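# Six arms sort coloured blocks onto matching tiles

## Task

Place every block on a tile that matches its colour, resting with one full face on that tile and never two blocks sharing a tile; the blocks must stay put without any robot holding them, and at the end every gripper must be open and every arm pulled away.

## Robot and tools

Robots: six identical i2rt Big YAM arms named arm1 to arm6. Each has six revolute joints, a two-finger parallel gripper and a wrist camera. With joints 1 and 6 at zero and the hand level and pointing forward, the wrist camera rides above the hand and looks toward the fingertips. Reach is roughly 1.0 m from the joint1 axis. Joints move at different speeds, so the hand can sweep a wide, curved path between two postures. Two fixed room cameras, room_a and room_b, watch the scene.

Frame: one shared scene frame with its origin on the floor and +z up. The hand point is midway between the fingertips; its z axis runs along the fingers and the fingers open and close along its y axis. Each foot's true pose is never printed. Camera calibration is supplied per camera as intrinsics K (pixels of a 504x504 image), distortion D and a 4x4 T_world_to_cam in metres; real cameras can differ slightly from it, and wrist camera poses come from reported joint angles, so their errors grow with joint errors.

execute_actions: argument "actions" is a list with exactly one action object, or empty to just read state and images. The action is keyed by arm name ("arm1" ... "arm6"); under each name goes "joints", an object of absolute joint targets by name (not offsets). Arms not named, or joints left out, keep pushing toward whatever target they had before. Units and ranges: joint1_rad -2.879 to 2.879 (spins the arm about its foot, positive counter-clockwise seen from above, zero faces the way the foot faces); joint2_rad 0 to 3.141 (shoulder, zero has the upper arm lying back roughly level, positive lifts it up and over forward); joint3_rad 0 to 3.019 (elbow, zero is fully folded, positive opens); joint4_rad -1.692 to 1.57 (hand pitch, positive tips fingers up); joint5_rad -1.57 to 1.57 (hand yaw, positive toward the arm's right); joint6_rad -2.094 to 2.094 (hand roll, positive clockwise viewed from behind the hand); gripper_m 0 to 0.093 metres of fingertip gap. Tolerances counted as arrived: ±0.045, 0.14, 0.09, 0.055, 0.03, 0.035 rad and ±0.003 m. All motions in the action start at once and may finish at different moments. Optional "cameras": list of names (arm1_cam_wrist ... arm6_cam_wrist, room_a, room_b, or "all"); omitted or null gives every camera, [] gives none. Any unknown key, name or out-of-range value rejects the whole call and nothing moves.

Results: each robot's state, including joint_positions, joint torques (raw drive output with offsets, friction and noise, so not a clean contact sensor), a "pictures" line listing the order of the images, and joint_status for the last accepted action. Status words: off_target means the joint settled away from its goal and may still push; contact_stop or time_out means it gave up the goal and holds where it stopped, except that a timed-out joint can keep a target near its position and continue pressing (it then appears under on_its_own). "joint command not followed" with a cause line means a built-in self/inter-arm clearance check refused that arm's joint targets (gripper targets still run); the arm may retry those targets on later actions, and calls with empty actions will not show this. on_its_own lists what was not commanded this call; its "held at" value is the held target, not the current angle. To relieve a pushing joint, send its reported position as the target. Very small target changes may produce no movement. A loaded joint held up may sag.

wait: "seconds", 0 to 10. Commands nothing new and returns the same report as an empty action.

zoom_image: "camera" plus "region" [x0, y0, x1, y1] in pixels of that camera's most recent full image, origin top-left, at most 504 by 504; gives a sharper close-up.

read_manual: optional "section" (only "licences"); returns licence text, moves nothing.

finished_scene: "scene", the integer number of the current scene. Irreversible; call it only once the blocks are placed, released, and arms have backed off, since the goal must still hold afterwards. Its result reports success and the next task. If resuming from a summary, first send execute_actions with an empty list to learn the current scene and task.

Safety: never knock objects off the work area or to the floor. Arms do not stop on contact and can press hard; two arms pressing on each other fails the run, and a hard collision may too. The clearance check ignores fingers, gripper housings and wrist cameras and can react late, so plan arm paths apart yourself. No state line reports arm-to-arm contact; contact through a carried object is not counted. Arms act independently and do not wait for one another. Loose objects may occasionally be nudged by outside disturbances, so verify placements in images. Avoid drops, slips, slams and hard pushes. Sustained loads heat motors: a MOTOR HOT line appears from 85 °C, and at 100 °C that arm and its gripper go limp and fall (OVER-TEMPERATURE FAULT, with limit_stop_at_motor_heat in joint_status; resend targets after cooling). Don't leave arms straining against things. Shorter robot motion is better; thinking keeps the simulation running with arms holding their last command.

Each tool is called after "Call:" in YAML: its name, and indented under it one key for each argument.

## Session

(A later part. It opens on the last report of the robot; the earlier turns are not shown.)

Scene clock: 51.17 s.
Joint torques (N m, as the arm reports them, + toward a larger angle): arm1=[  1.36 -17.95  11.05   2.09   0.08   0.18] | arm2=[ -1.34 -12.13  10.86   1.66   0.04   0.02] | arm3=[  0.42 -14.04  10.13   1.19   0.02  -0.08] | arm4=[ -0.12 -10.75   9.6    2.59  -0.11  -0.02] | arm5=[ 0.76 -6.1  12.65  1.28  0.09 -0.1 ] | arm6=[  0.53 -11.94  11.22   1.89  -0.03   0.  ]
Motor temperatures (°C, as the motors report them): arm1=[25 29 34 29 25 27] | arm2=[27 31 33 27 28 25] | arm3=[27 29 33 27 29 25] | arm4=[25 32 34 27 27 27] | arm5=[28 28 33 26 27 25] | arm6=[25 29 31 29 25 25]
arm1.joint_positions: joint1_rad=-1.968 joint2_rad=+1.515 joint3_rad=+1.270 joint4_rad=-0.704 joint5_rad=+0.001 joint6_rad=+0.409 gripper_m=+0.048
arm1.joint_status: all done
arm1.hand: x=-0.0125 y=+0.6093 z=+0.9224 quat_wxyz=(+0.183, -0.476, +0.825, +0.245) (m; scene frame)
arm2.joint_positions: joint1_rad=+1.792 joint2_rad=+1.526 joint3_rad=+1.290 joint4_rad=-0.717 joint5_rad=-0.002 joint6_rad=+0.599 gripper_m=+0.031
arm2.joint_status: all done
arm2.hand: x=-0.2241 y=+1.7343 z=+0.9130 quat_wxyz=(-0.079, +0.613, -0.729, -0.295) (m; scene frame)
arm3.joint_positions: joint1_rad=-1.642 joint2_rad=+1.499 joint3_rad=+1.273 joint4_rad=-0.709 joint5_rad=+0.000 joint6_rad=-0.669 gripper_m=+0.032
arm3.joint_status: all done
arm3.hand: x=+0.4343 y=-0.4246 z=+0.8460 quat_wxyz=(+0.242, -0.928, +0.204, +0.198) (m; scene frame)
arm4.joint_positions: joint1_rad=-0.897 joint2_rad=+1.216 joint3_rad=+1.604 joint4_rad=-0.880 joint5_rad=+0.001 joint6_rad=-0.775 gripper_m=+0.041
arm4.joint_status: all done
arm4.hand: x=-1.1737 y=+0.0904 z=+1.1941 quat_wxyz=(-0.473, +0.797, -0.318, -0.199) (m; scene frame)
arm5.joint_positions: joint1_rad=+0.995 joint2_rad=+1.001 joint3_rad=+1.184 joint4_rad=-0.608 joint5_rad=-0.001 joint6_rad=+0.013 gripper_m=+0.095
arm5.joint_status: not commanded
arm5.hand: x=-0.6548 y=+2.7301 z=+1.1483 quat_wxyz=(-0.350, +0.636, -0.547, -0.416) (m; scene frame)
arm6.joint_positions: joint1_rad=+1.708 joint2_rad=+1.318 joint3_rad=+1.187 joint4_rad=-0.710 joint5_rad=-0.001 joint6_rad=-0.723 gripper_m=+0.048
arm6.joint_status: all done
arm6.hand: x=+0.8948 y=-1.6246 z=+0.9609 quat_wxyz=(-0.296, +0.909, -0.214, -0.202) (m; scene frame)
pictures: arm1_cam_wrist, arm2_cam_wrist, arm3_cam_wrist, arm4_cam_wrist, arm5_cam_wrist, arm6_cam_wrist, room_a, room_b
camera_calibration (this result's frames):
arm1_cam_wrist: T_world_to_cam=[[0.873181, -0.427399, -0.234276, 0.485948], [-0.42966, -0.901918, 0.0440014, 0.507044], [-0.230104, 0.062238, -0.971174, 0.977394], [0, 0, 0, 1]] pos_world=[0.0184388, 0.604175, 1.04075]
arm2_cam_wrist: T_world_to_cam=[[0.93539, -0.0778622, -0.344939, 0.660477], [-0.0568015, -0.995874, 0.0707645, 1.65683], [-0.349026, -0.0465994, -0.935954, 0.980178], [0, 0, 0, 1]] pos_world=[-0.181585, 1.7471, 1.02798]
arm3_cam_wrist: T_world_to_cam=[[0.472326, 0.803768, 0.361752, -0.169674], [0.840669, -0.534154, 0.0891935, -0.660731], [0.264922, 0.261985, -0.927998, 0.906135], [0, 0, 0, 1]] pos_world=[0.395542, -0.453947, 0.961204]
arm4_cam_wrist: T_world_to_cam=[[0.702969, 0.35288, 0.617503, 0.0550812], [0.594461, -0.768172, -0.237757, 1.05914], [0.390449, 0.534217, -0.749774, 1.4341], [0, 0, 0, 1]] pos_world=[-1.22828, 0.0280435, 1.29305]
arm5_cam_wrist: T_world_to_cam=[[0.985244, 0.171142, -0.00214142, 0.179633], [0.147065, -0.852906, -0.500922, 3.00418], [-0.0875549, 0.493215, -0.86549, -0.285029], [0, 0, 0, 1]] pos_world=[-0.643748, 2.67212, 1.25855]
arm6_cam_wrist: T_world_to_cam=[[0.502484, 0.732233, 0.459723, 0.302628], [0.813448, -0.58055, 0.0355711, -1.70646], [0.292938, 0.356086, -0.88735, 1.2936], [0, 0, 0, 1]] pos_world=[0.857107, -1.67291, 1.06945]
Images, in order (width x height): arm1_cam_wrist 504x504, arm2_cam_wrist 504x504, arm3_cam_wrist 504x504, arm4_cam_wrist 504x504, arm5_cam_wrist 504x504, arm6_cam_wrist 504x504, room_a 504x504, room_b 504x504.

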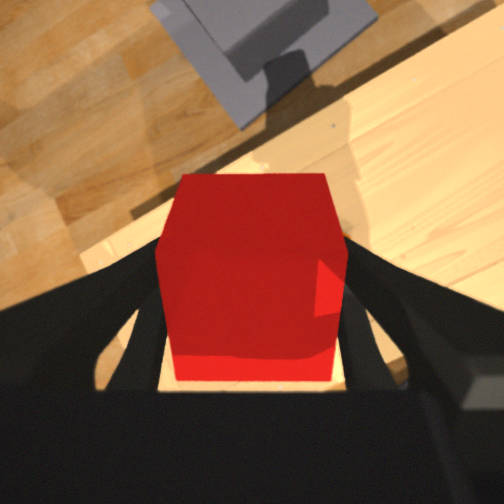

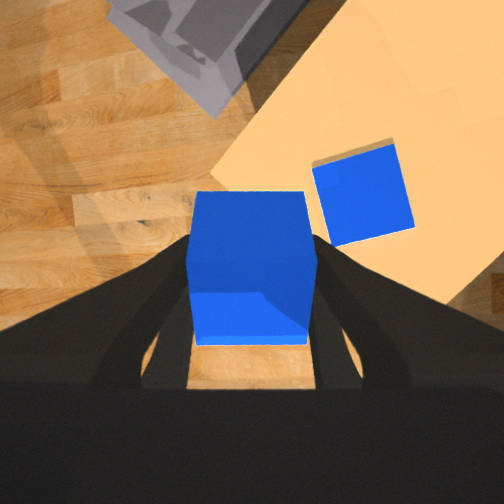

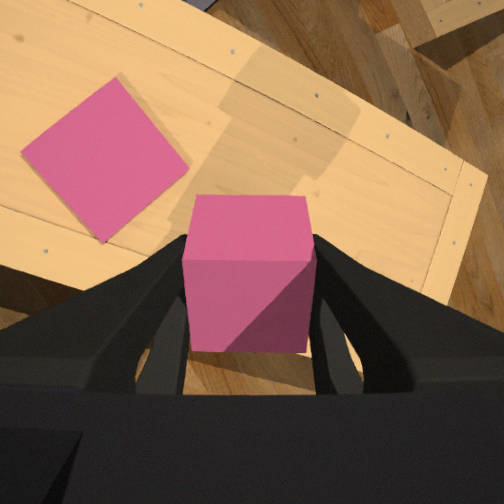

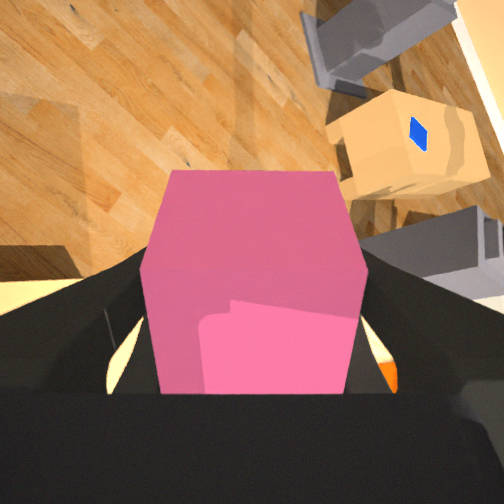

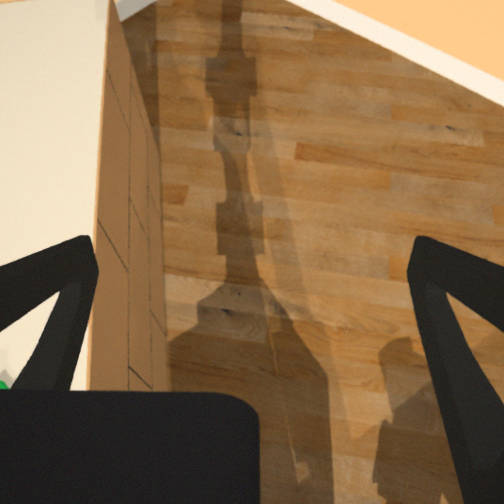

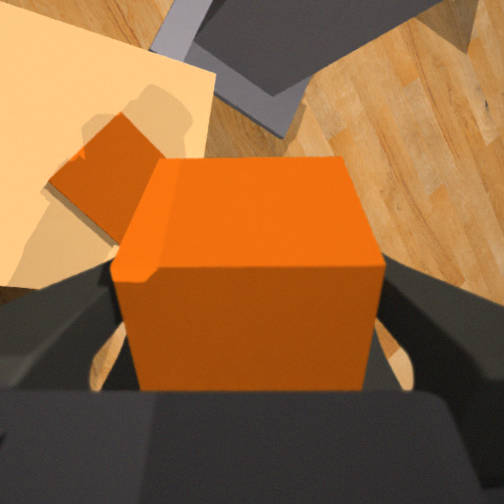

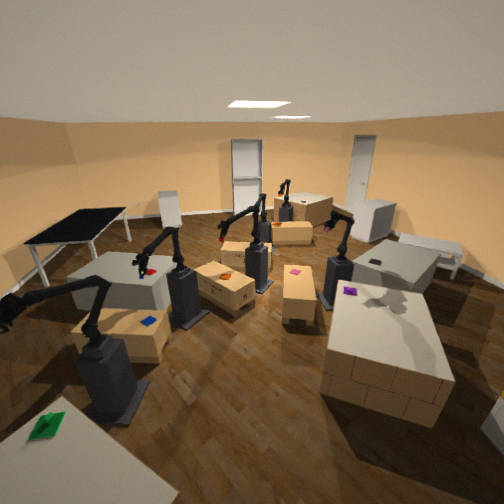

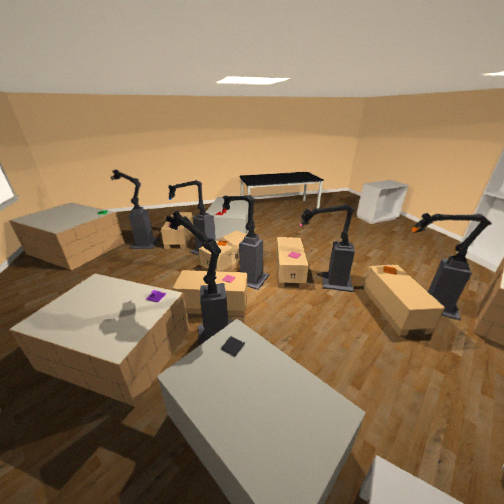

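Call:
execute_actions:
  actions:
    - {"arm1":{"joints":{"joint2_rad":2.34,"joint3_rad":1.515,"joint4_rad":-0.71}},"arm2":{"joints":{"joint2_rad":2.455,"joint3_rad":1.765,"joint4_rad":-0.84}},"arm3":{"joints":{"joint1_rad":-1.557,"joint2_rad":2.33,"joint3_rad":1.73,"joint4_rad":-0.94}},"arm4":{"joints":{"joint1_rad":-1.93,"joint2_rad":2.33,"joint3_rad":1.51,"joint4_rad":-0.74}},"arm6":{"joints":{"joint1_rad":1.715,"joint2_rad":2.43,"joint3_rad":1.745,"joint4_rad":-0.85}}}

Scene clock: 57.70 s.
Joint torques (N m, as the arm reports them, + toward a larger angle): arm1=[  1.63 -26.26   7.36   0.47   0.07   0.22] | arm2=[ -1.25 -19.25   9.66  -0.36   0.06   0.02] | arm3=[  0.07 -22.08   7.9   -0.64   0.01  -0.12] | arm4=[  0.34 -23.15   6.83   0.59  -0.18  -0.08] | arm5=[ 0.34 -6.04 12.34  1.34  0.12 -0.08] | arm6=[  0.   -22.62   9.47   0.35  -0.1   -0.05]
Motor temperatures (°C, as the motors report them): arm1=[25 29 35 29 25 27] | arm2=[27 31 34 27 28 25] | arm3=[27 29 34 27 29 25] | arm4=[25 31 34 27 27 27] | arm5=[28 28 34 26 27 25] | arm6=[25 29 31 29 25 25]
arm1.joint_positions: joint1_rad=-1.968 joint2_rad=+2.353 joint3_rad=+1.486 joint4_rad=-0.712 joint5_rad=+0.001 joint6_rad=+0.409 gripper_m=+0.048
arm1.joint_status: all done
arm1.hand: x=-0.0126 y=+0.6093 z=+0.5169 quat_wxyz=(-0.002, -0.500, +0.866, -0.003) (m; scene frame)
arm2.joint_positions: joint1_rad=+1.792 joint2_rad=+2.472 joint3_rad=+1.734 joint4_rad=-0.829 joint5_rad=-0.002 joint6_rad=+0.599 gripper_m=+0.031
arm2.joint_status: all done
arm2.hand: x=-0.2503 y=+1.7872 z=+0.5003 quat_wxyz=(+0.002, +0.644, -0.765, -0.004) (m; scene frame)
arm3.joint_positions: joint1_rad=-1.554 joint2_rad=+2.323 joint3_rad=+1.704 joint4_rad=-0.927 joint5_rad=+0.000 joint6_rad=-0.669 gripper_m=+0.032
arm3.joint_status: all done
arm3.hand: x=+0.3541 y=-0.3929 z=+0.5098 quat_wxyz=(+0.010, -0.985, +0.172, +0.009) (m; scene frame)
arm4.joint_positions: joint1_rad=-1.932 joint2_rad=+2.352 joint3_rad=+1.492 joint4_rad=-0.744 joint5_rad=+0.001 joint6_rad=-0.775 gripper_m=+0.041
arm4.joint_status: all done
arm4.hand: x=-0.6604 y=-0.1265 z=+0.4810 quat_wxyz=(+0.011, +0.620, -0.784, +0.004) (m; scene frame)
arm5.joint_positions: joint1_rad=+0.995 joint2_rad=+1.001 joint3_rad=+1.184 joint4_rad=-0.608 joint5_rad=-0.001 joint6_rad=+0.013 gripper_m=+0.095
arm5.joint_status: not commanded
arm5.hand: x=-0.6548 y=+2.7301 z=+1.1483 quat_wxyz=(-0.350, +0.636, -0.547, -0.416) (m; scene frame)
arm6.joint_positions: joint1_rad=+1.708 joint2_rad=+2.440 joint3_rad=+1.718 joint4_rad=-0.849 joint5_rad=-0.001 joint6_rad=-0.723 gripper_m=+0.048
arm6.joint_status: all done
arm6.hand: x=+0.8602 y=-1.5229 z=+0.5052 quat_wxyz=(-0.005, +0.973, -0.232, +0.004) (m; scene frame)
pictures: arm1_cam_wrist, arm2_cam_wrist, arm3_cam_wrist, arm4_cam_wrist, arm5_cam_wrist, arm6_cam_wrist, room_a, room_b
camera_calibration (this result's frames):
arm1_cam_wrist: T_world_to_cam=[[0.864553, -0.502539, 0.00152799, 0.314841], [-0.405779, -0.696289, 0.592052, 0.116593], [-0.296466, -0.51248, -0.805898, 0.847538], [0, 0, 0, 1]] pos_world=[0.0263799, 0.673748, 0.613519]
arm2_cam_wrist: T_world_to_cam=[[0.983536, -0.17986, -0.017509, 0.577247], [-0.138364, -0.811846, 0.567241, 1.13954], [-0.116238, -0.555479, -0.823366, 1.49868], [0, 0, 0, 1]] pos_world=[-0.235868, 1.86144, 0.597671]
arm3_cam_wrist: T_world_to_cam=[[0.33783, 0.941174, 0.00783883, 0.24636], [0.776046, -0.283251, 0.563491, -0.666674], [0.532563, -0.184281, -0.826085, 0.285103], [0, 0, 0, 1]] pos_world=[0.282307, -0.368165, 0.609253]
arm4_cam_wrist: T_world_to_cam=[[0.970359, -0.2412, -0.0150117, 0.616769], [-0.185969, -0.784942, 0.591, -0.498219], [-0.154333, -0.570691, -0.806532, 0.342635], [0, 0, 0, 1]] pos_world=[-0.638261, -0.04677, 0.580052]
arm5_cam_wrist: T_world_to_cam=[[0.985244, 0.171142, -0.00214142, 0.179633], [0.147065, -0.852906, -0.500922, 3.00418], [-0.0875549, 0.493215, -0.86549, -0.285029], [0, 0, 0, 1]] pos_world=[-0.643748, 2.67212, 1.25855]
arm6_cam_wrist: T_world_to_cam=[[0.442723, 0.896523, 0.0155705, 0.981044], [0.720537, -0.366045, 0.58893, -1.476], [0.533689, -0.249513, -0.808034, -0.306289], [0, 0, 0, 1]] pos_world=[0.792646, -1.49624, 0.606495]
Images, in order (width x height): arm1_cam_wrist 504x504, arm2_cam_wrist 504x504, arm3_cam_wrist 504x504, arm4_cam_wrist 504x504, arm5_cam_wrist 504x504, arm6_cam_wrist 504x504, room_a 504x504, room_b 504x504.

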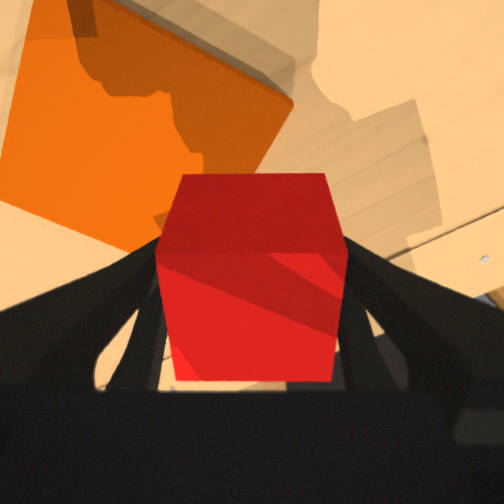

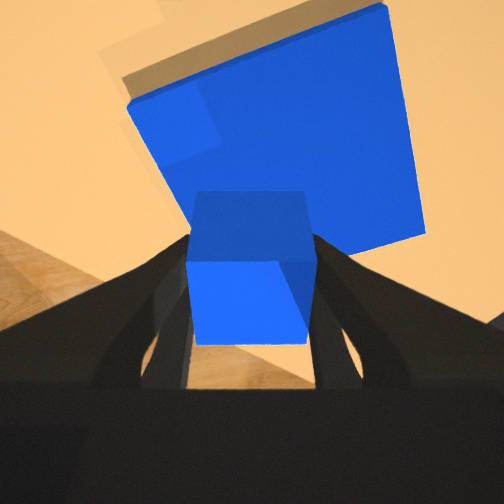

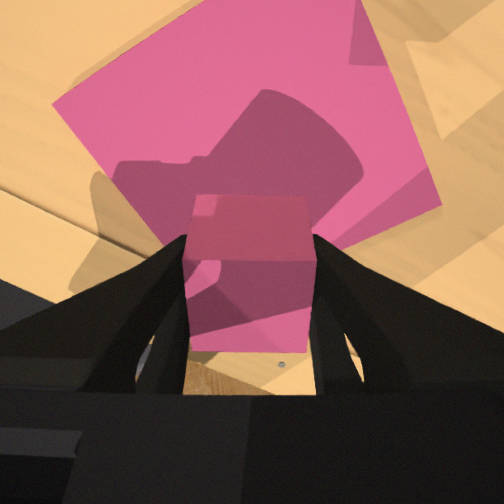

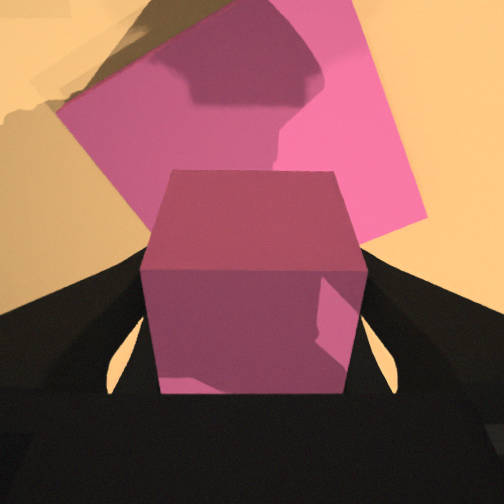

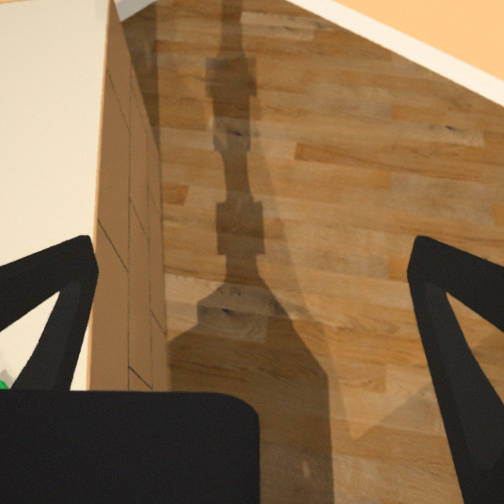

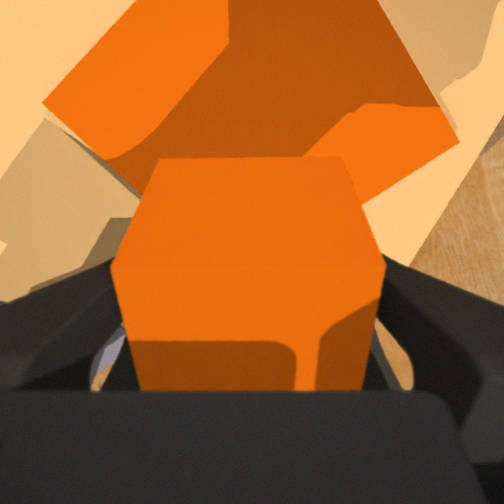

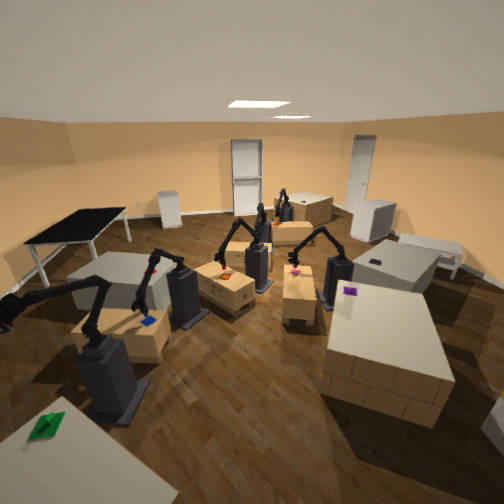

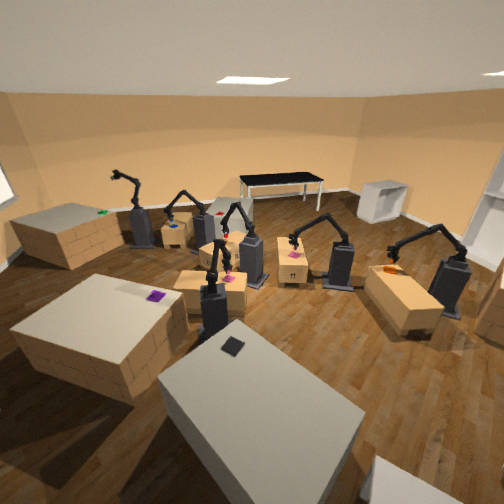

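Call:
execute_actions:
  actions:
    - {"arm1":{"joints":{"joint1_rad":-1.89,"joint2_rad":2.545,"joint3_rad":1.71,"joint4_rad":-0.70}},"arm2":{"joints":{"joint2_rad":2.555,"joint3_rad":1.70,"joint4_rad":-0.70}},"arm3":{"joints":{"joint1_rad":-1.57,"joint2_rad":2.46,"joint3_rad":1.755,"joint4_rad":-0.83}},"arm4":{"joints":{"joint2_rad":2.445,"joint3_rad":1.56,"joint4_rad":-0.64}},"arm6":{"joints":{"joint2_rad":2.56,"joint3_rad":1.79,"joint4_rad":-0.76}}}
  cameras: ["arm1_cam_wrist","arm2_cam_wrist","arm3_cam_wrist","arm4_cam_wrist","arm6_cam_wrist"]

Scene clock: 64.93 s.
Joint torques (N m, as the arm reports them, + toward a larger angle): arm1=[  1.17 -26.32   7.07   0.44   0.08   0.21] | arm2=[ -1.32 -19.51   6.09   0.68   0.06   0.06] | arm3=[ -1.05 -23.06   6.9    0.39   0.01  -0.12] | arm4=[  0.25 -22.62   6.82   1.1   -0.19  -0.1 ] | arm5=[ 0.23 -6.03 12.4   1.54  0.09 -0.03] | arm6=[ -0.53 -22.59   9.01   0.69  -0.11   0.  ]
Motor temperatures (°C, as the motors report them): arm1=[25 30 34 29 25 27] | arm2=[27 32 34 27 28 25] | arm3=[27 30 33 27 29 25] | arm4=[25 32 34 27 27 27] | arm5=[28 28 34 26 27 25] | arm6=[25 30 31 29 25 25]
arm1.joint_positions: joint1_rad=-1.884 joint2_rad=+2.536 joint3_rad=+1.689 joint4_rad=-0.699 joint5_rad=+0.001 joint6_rad=+0.409 gripper_m=+0.048
arm1.joint_status: all done
arm1.hand: x=-0.0601 y=+0.6612 z=+0.4605 quat_wxyz=(+0.007, -0.536, +0.844, +0.010) (m; scene frame)
arm2.joint_positions: joint1_rad=+1.792 joint2_rad=+2.577 joint3_rad=+1.697 joint4_rad=-0.718 joint5_rad=-0.002 joint6_rad=+0.600 gripper_m=+0.031
arm2.joint_status: all done
arm2.hand: x=-0.2385 y=+1.7607 z=+0.4266 quat_wxyz=(+0.006, +0.644, -0.765, +0.010) (m; scene frame)
arm3.joint_positions: joint1_rad=-1.555 joint2_rad=+2.458 joint3_rad=+1.736 joint4_rad=-0.848 joint5_rad=+0.000 joint6_rad=-0.669 gripper_m=+0.032
arm3.joint_status: all done
arm3.hand: x=+0.3556 y=-0.3950 z=+0.4351 quat_wxyz=(+0.000, -0.985, +0.172, +0.001) (m; scene frame)
arm4.joint_positions: joint1_rad=-1.932 joint2_rad=+2.455 joint3_rad=+1.537 joint4_rad=-0.653 joint5_rad=+0.001 joint6_rad=-0.775 gripper_m=+0.041
arm4.joint_status: all done
arm4.hand: x=-0.6496 y=-0.1202 z=+0.4333 quat_wxyz=(-0.006, +0.620, -0.784, +0.006) (m; scene frame)
arm5.joint_positions: joint1_rad=+0.995 joint2_rad=+1.001 joint3_rad=+1.184 joint4_rad=-0.608 joint5_rad=-0.001 joint6_rad=+0.013 gripper_m=+0.095
arm5.joint_status: not commanded
arm5.hand: x=-0.6548 y=+2.7301 z=+1.1483 quat_wxyz=(-0.350, +0.636, -0.547, -0.416) (m; scene frame)
arm6.joint_positions: joint1_rad=+1.708 joint2_rad=+2.562 joint3_rad=+1.760 joint4_rad=-0.766 joint5_rad=-0.001 joint6_rad=-0.723 gripper_m=+0.048
arm6.joint_status: all done
arm6.hand: x=+0.8606 y=-1.5218 z=+0.4411 quat_wxyz=(-0.006, +0.973, -0.232, +0.003) (m; scene frame)
pictures: arm1_cam_wrist, arm2_cam_wrist, arm3_cam_wrist, arm4_cam_wrist, arm6_cam_wrist
camera_calibration (this result's frames):
arm1_cam_wrist: T_world_to_cam=[[0.903801, -0.427808, -0.0111515, 0.340825], [-0.34627, -0.746358, 0.568372, 0.214415], [-0.251477, -0.509834, -0.822696, 0.823318], [0, 0, 0, 1]] pos_world=[-0.026747, 0.725594, 0.559273]
arm2_cam_wrist: T_world_to_cam=[[0.983603, -0.180348, -0.000477867, 0.553232], [-0.145699, -0.796183, 0.587252, 1.12354], [-0.10629, -0.577553, -0.809404, 1.45993], [0, 0, 0, 1]] pos_world=[-0.225286, 1.8375, 0.522136]
arm3_cam_wrist: T_world_to_cam=[[0.33817, 0.941053, -0.00778686, 0.255031], [0.768344, -0.27131, 0.579689, -0.62593], [0.543405, -0.202016, -0.814801, 0.2064], [0, 0, 0, 1]] pos_world=[0.282526, -0.368123, 0.533005]
arm4_cam_wrist: T_world_to_cam=[[0.97053, -0.240857, 0.00769594, 0.597413], [-0.201874, -0.795177, 0.571788, -0.466297], [-0.131599, -0.556491, -0.820365, 0.331899], [0, 0, 0, 1]] pos_world=[-0.630263, -0.0421982, 0.534303]
arm6_cam_wrist: T_world_to_cam=[[0.442708, 0.896493, 0.0176103, 0.979984], [0.721216, -0.367685, 0.587074, -1.44043], [0.532783, -0.247202, -0.809342, -0.353188], [0, 0, 0, 1]] pos_world=[0.793185, -1.49548, 0.542531]
Images, in order (width x height): arm1_cam_wrist 504x504, arm2_cam_wrist 504x504, arm3_cam_wrist 504x504, arm4_cam_wrist 504x504, arm6_cam_wrist 504x504.

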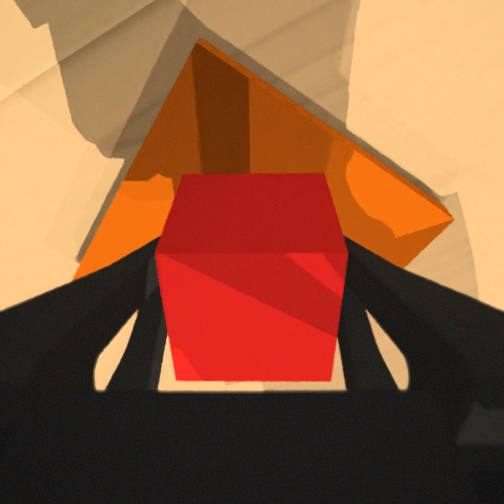

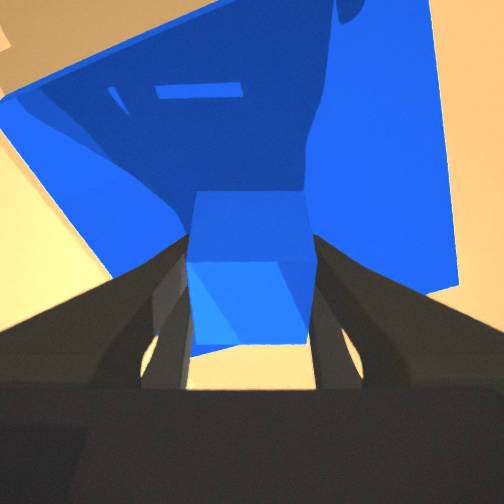

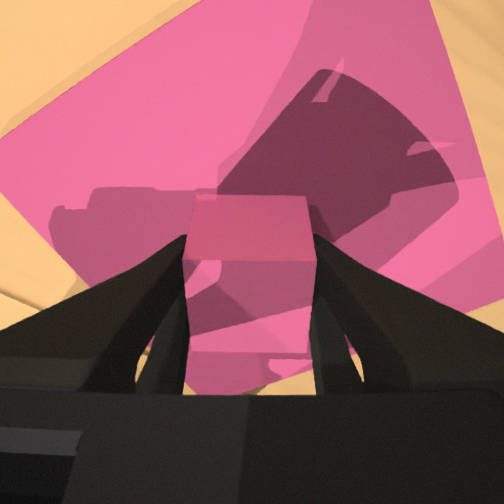

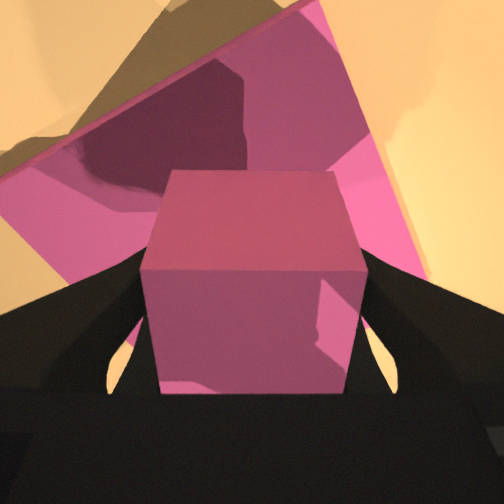

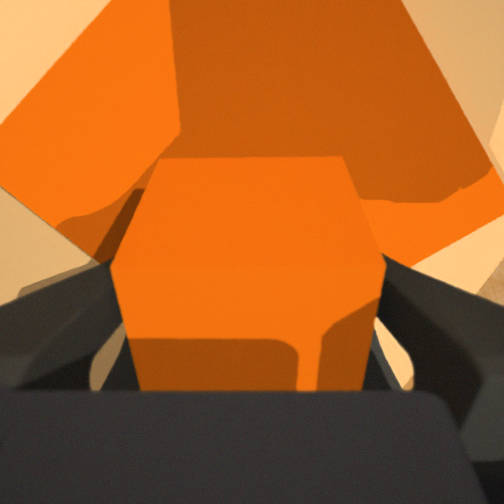

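Call:
execute_actions:
  actions:
    - {"arm1":{"joints":{"joint2_rad":2.575,"joint3_rad":1.72}},"arm2":{"joints":{"joint2_rad":2.60,"joint3_rad":1.76}},"arm3":{"joints":{"joint2_rad":2.485,"joint3_rad":1.78}},"arm4":{"joints":{"joint2_rad":2.50,"joint3_rad":1.63}},"arm6":{"joints":{"joint2_rad":2.59,"joint3_rad":1.805}}}
  cameras: ["arm1_cam_wrist","arm2_cam_wrist","arm3_cam_wrist","arm4_cam_wrist","arm6_cam_wrist"]

Scene clock: 68.67 s.
Joint torques (N m, as the arm reports them, + toward a larger angle): arm1=[  0.63 -23.89   7.8    0.34   0.09   0.21] | arm2=[ -1.78 -17.17   9.42   0.76   0.04   0.07] | arm3=[ -1.08 -21.19   8.08   0.42   0.01  -0.12] | arm4=[  0.39 -21.62   7.85   1.1   -0.19  -0.08] | arm5=[-0.24 -5.51 12.84  1.45  0.08 -0.05] | arm6=[ -0.56 -20.02  10.03   0.47  -0.13  -0.05]
Motor temperatures (°C, as the motors report them): arm1=[25 30 34 29 25 27] | arm2=[27 32 33 27 28 25] | arm3=[27 31 33 27 29 25] | arm4=[25 33 34 27 27 27] | arm5=[28 28 34 26 27 25] | arm6=[25 31 31 29 25 25]
arm1.joint_positions: joint1_rad=-1.884 joint2_rad=+2.544 joint3_rad=+1.689 joint4_rad=-0.699 joint5_rad=+0.001 joint6_rad=+0.409 gripper_m=+0.048
arm1.joint_status: all done
arm1.hand: x=-0.0602 y=+0.6584 z=+0.4559 quat_wxyz=(+0.005, -0.536, +0.844, +0.007) (m; scene frame)
arm2.joint_positions: joint1_rad=+1.792 joint2_rad=+2.586 joint3_rad=+1.718 joint4_rad=-0.718 joint5_rad=-0.002 joint6_rad=+0.600 gripper_m=+0.031
arm2.joint_status: all done
arm2.hand: x=-0.2418 y=+1.7677 z=+0.4261 quat_wxyz=(+0.005, +0.644, -0.765, +0.005) (m; scene frame)
arm3.joint_positions: joint1_rad=-1.555 joint2_rad=+2.458 joint3_rad=+1.744 joint4_rad=-0.848 joint5_rad=+0.000 joint6_rad=-0.669 gripper_m=+0.032
arm3.joint_status: all done
arm3.hand: x=+0.3534 y=-0.3914 z=+0.4375 quat_wxyz=(+0.003, -0.985, +0.172, +0.004) (m; scene frame)
arm4.joint_positions: joint1_rad=-1.932 joint2_rad=+2.494 joint3_rad=+1.595 joint4_rad=-0.652 joint5_rad=+0.001 joint6_rad=-0.775 gripper_m=+0.041
arm4.joint_status: all done
arm4.hand: x=-0.6342 y=-0.1106 z=+0.4249 quat_wxyz=(-0.016, +0.620, -0.784, +0.007) (m; scene frame)
arm5.joint_positions: joint1_rad=+0.995 joint2_rad=+1.001 joint3_rad=+1.184 joint4_rad=-0.608 joint5_rad=-0.001 joint6_rad=+0.013 gripper_m=+0.095
arm5.joint_status: not commanded
arm5.hand: x=-0.6548 y=+2.7301 z=+1.1483 quat_wxyz=(-0.350, +0.636, -0.547, -0.416) (m; scene frame)
arm6.joint_positions: joint1_rad=+1.708 joint2_rad=+2.565 joint3_rad=+1.760 joint4_rad=-0.766 joint5_rad=-0.001 joint6_rad=-0.723 gripper_m=+0.048
arm6.joint_status: all done
arm6.hand: x=+0.8611 y=-1.5229 z=+0.4392 quat_wxyz=(-0.005, +0.973, -0.232, +0.004) (m; scene frame)
pictures: arm1_cam_wrist, arm2_cam_wrist, arm3_cam_wrist, arm4_cam_wrist, arm6_cam_wrist
camera_calibration (this result's frames):
arm1_cam_wrist: T_world_to_cam=[[0.903799, -0.42788, -0.0081006, 0.338287], [-0.346135, -0.742002, 0.574128, 0.209399], [-0.251669, -0.516093, -0.818725, 0.820326], [0, 0, 0, 1]] pos_world=[-0.026813, 0.723485, 0.554139]
arm2_cam_wrist: T_world_to_cam=[[0.983574, -0.180359, -0.00724741, 0.560561], [-0.142877, -0.802451, 0.579361, 1.14412], [-0.110308, -0.568809, -0.815039, 1.44919], [0, 0, 0, 1]] pos_world=[-0.228028, 1.84351, 0.522351]
arm3_cam_wrist: T_world_to_cam=[[0.338153, 0.941087, -0.0025784, 0.250201], [0.770899, -0.275427, 0.57433, -0.624853], [0.539784, -0.196199, -0.81862, 0.215515], [0, 0, 0, 1]] pos_world=[0.280761, -0.365279, 0.535942]
arm4_cam_wrist: T_world_to_cam=[[0.970315, -0.240845, 0.021955, 0.57872], [-0.211583, -0.801431, 0.559411, -0.452391], [-0.117136, -0.547451, -0.828599, 0.346054], [0, 0, 0, 1]] pos_world=[-0.616724, -0.0337308, 0.527107]
arm6_cam_wrist: T_world_to_cam=[[0.442723, 0.896523, 0.0155705, 0.981682], [0.720537, -0.366045, 0.58893, -1.43775], [0.533689, -0.249513, -0.808034, -0.360085], [0, 0, 0, 1]] pos_world=[0.79351, -1.49623, 0.540485]
Images, in order (width x height): arm1_cam_wrist 504x504, arm2_cam_wrist 504x504, arm3_cam_wrist 504x504, arm4_cam_wrist 504x504, arm6_cam_wrist 504x504.

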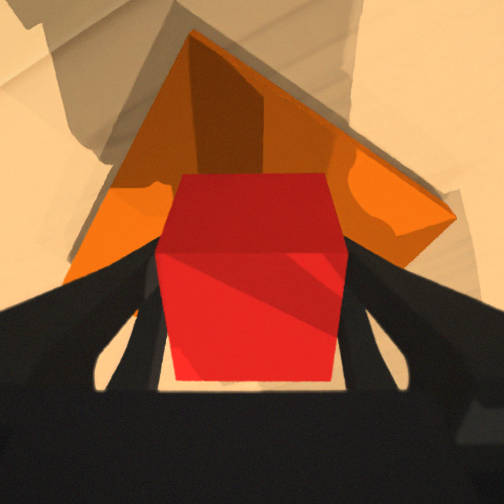

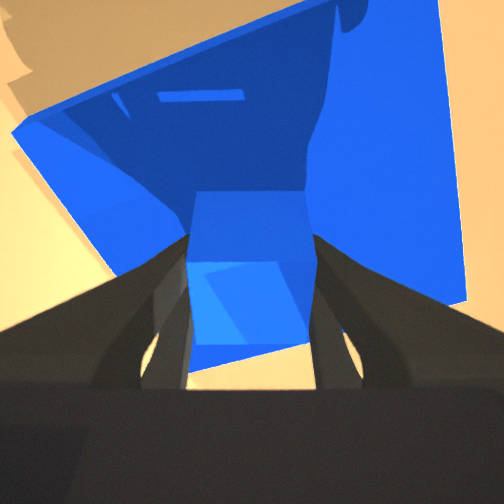

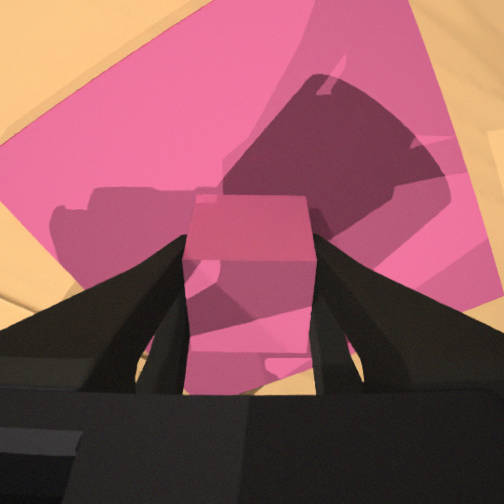

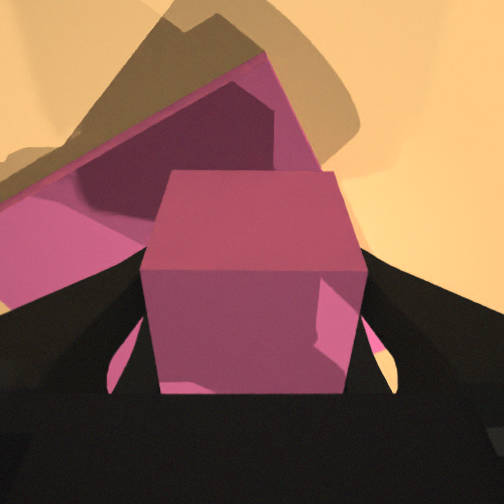

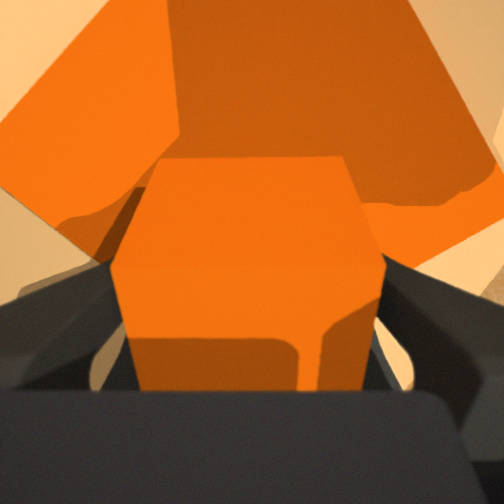

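Call:
execute_actions:
  actions:
    - {"arm1":{"joints":{"gripper_m":0.09}},"arm2":{"joints":{"gripper_m":0.09}},"arm3":{"joints":{"gripper_m":0.09}},"arm4":{"joints":{"joint2_rad":2.455,"joint3_rad":1.53}},"arm6":{"joints":{"gripper_m":0.09}}}
  cameras: ["arm1_cam_wrist","arm2_cam_wrist","arm3_cam_wrist","arm4_cam_wrist","arm6_cam_wrist"]

Scene clock: 70.27 s.
Joint torques (N m, as the arm reports them, + toward a larger angle): arm1=[  0.83 -23.9    7.6    0.46   0.08   0.24] | arm2=[ -1.03 -16.9    9.53   0.72   0.05   0.07] | arm3=[ -1.04 -21.1    8.07   0.41   0.01  -0.12] | arm4=[  0.49 -23.69   5.24   0.87  -0.17  -0.1 ] | arm5=[-0.09 -5.8  12.55  1.38  0.   -0.05] | arm6=[  0.07 -20.16  10.19   0.53  -0.09   0.  ]
Motor temperatures (°C, as the motors report them): arm1=[25 30 34 29 25 27] | arm2=[27 32 33 27 28 25] | arm3=[27 31 33 27 29 25] | arm4=[25 33 33 27 27 27] | arm5=[28 28 34 26 27 25] | arm6=[25 31 31 29 25 25]
arm1.joint_positions: joint1_rad=-1.884 joint2_rad=+2.544 joint3_rad=+1.691 joint4_rad=-0.699 joint5_rad=+0.001 joint6_rad=+0.409 gripper_m=+0.090
arm1.joint_status: all done
arm1.hand: x=-0.0601 y=+0.6596 z=+0.4565 quat_wxyz=(+0.006, -0.536, +0.844, +0.008) (m; scene frame)
arm2.joint_positions: joint1_rad=+1.792 joint2_rad=+2.591 joint3_rad=+1.718 joint4_rad=-0.718 joint5_rad=-0.001 joint6_rad=+0.600 gripper_m=+0.090
arm2.joint_status: all done
arm2.hand: x=-0.2409 y=+1.7660 z=+0.4231 quat_wxyz=(+0.005, +0.644, -0.765, +0.007) (m; scene frame)
arm3.joint_positions: joint1_rad=-1.555 joint2_rad=+2.458 joint3_rad=+1.744 joint4_rad=-0.848 joint5_rad=+0.000 joint6_rad=-0.669 gripper_m=+0.090
arm3.joint_status: all done
arm3.hand: x=+0.3534 y=-0.3914 z=+0.4375 quat_wxyz=(+0.003, -0.985, +0.172, +0.004) (m; scene frame)
arm4.joint_positions: joint1_rad=-1.932 joint2_rad=+2.478 joint3_rad=+1.524 joint4_rad=-0.650 joint5_rad=+0.001 joint6_rad=-0.775 gripper_m=+0.041
arm4.joint_status: all done
arm4.hand: x=-0.6615 y=-0.1278 z=+0.4175 quat_wxyz=(+0.010, +0.620, -0.784, +0.004) (m; scene frame)
arm5.joint_positions: joint1_rad=+0.995 joint2_rad=+1.001 joint3_rad=+1.184 joint4_rad=-0.608 joint5_rad=-0.001 joint6_rad=+0.013 gripper_m=+0.095
arm5.joint_status: not commanded
arm5.hand: x=-0.6548 y=+2.7301 z=+1.1483 quat_wxyz=(-0.350, +0.636, -0.547, -0.416) (m; scene frame)
arm6.joint_positions: joint1_rad=+1.708 joint2_rad=+2.565 joint3_rad=+1.761 joint4_rad=-0.766 joint5_rad=-0.001 joint6_rad=-0.723 gripper_m=+0.090
arm6.joint_status: all done
arm6.hand: x=+0.8608 y=-1.5223 z=+0.4395 quat_wxyz=(-0.005, +0.973, -0.232, +0.003) (m; scene frame)
pictures: arm1_cam_wrist, arm2_cam_wrist, arm3_cam_wrist, arm4_cam_wrist, arm6_cam_wrist
camera_calibration (this result's frames):
arm1_cam_wrist: T_world_to_cam=[[0.903636, -0.428205, -0.00902257, 0.339406], [-0.346455, -0.743181, 0.572407, 0.211528], [-0.251813, -0.514122, -0.81992, 0.82068], [0, 0, 0, 1]] pos_world=[-0.0267568, 0.724469, 0.554874]
arm2_cam_wrist: T_world_to_cam=[[0.983593, -0.180356, -0.00409585, 0.558044], [-0.144253, -0.799926, 0.582503, 1.13844], [-0.108334, -0.572355, -0.812818, 1.45165], [0, 0, 0, 1]] pos_world=[-0.227401, 1.84217, 0.519072]
arm3_cam_wrist: T_world_to_cam=[[0.338153, 0.941087, -0.0025784, 0.250201], [0.770899, -0.275427, 0.57433, -0.624853], [0.539784, -0.196199, -0.81862, 0.215515], [0, 0, 0, 1]] pos_world=[0.280761, -0.365279, 0.535942]
arm4_cam_wrist: T_world_to_cam=[[0.970376, -0.241182, -0.0142198, 0.616255], [-0.186533, -0.785305, 0.59034, -0.462147], [-0.153546, -0.570199, -0.807029, 0.291308], [0, 0, 0, 1]] pos_world=[-0.639475, -0.0481935, 0.516681]
arm6_cam_wrist: T_world_to_cam=[[0.442717, 0.896513, 0.0163355, 0.980934], [0.720792, -0.36666, 0.588234, -1.43841], [0.533349, -0.248647, -0.808525, -0.357754], [0, 0, 0, 1]] pos_world=[0.793328, -1.49578, 0.540847]
Images, in order (width x height): arm1_cam_wrist 504x504, arm2_cam_wrist 504x504, arm3_cam_wrist 504x504, arm4_cam_wrist 504x504, arm6_cam_wrist 504x504.

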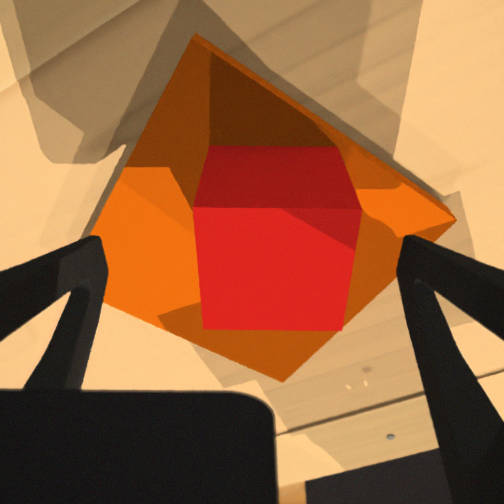

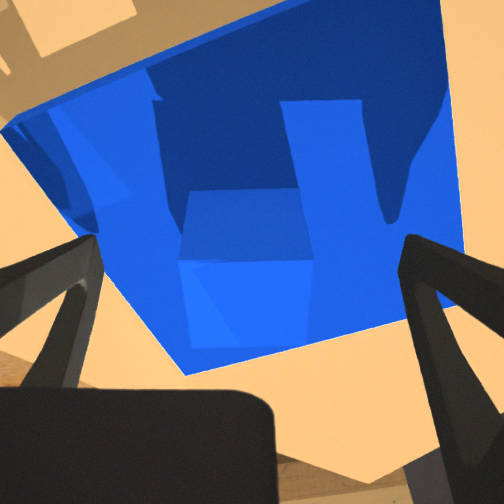

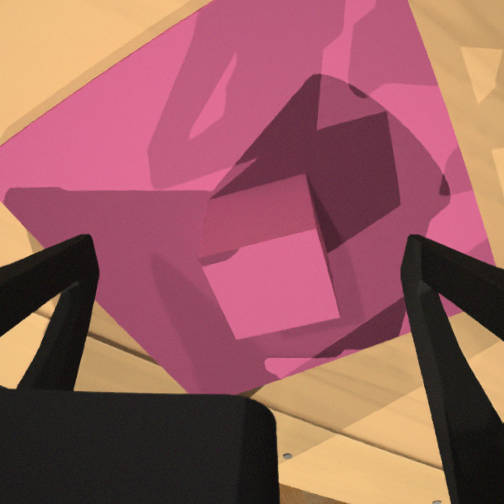

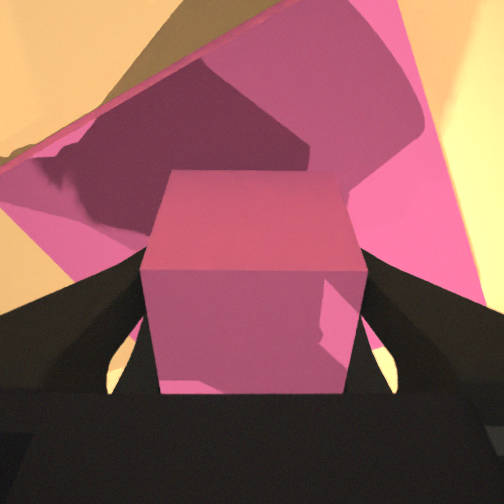

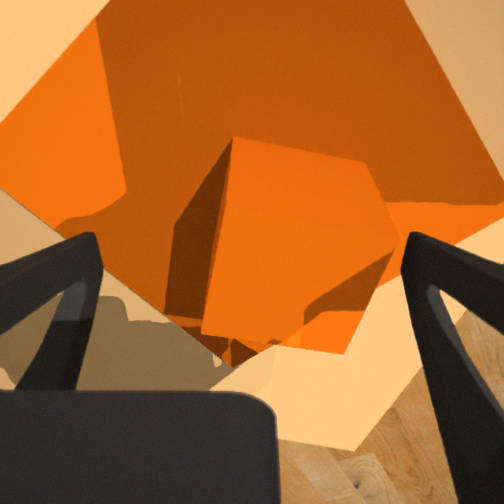

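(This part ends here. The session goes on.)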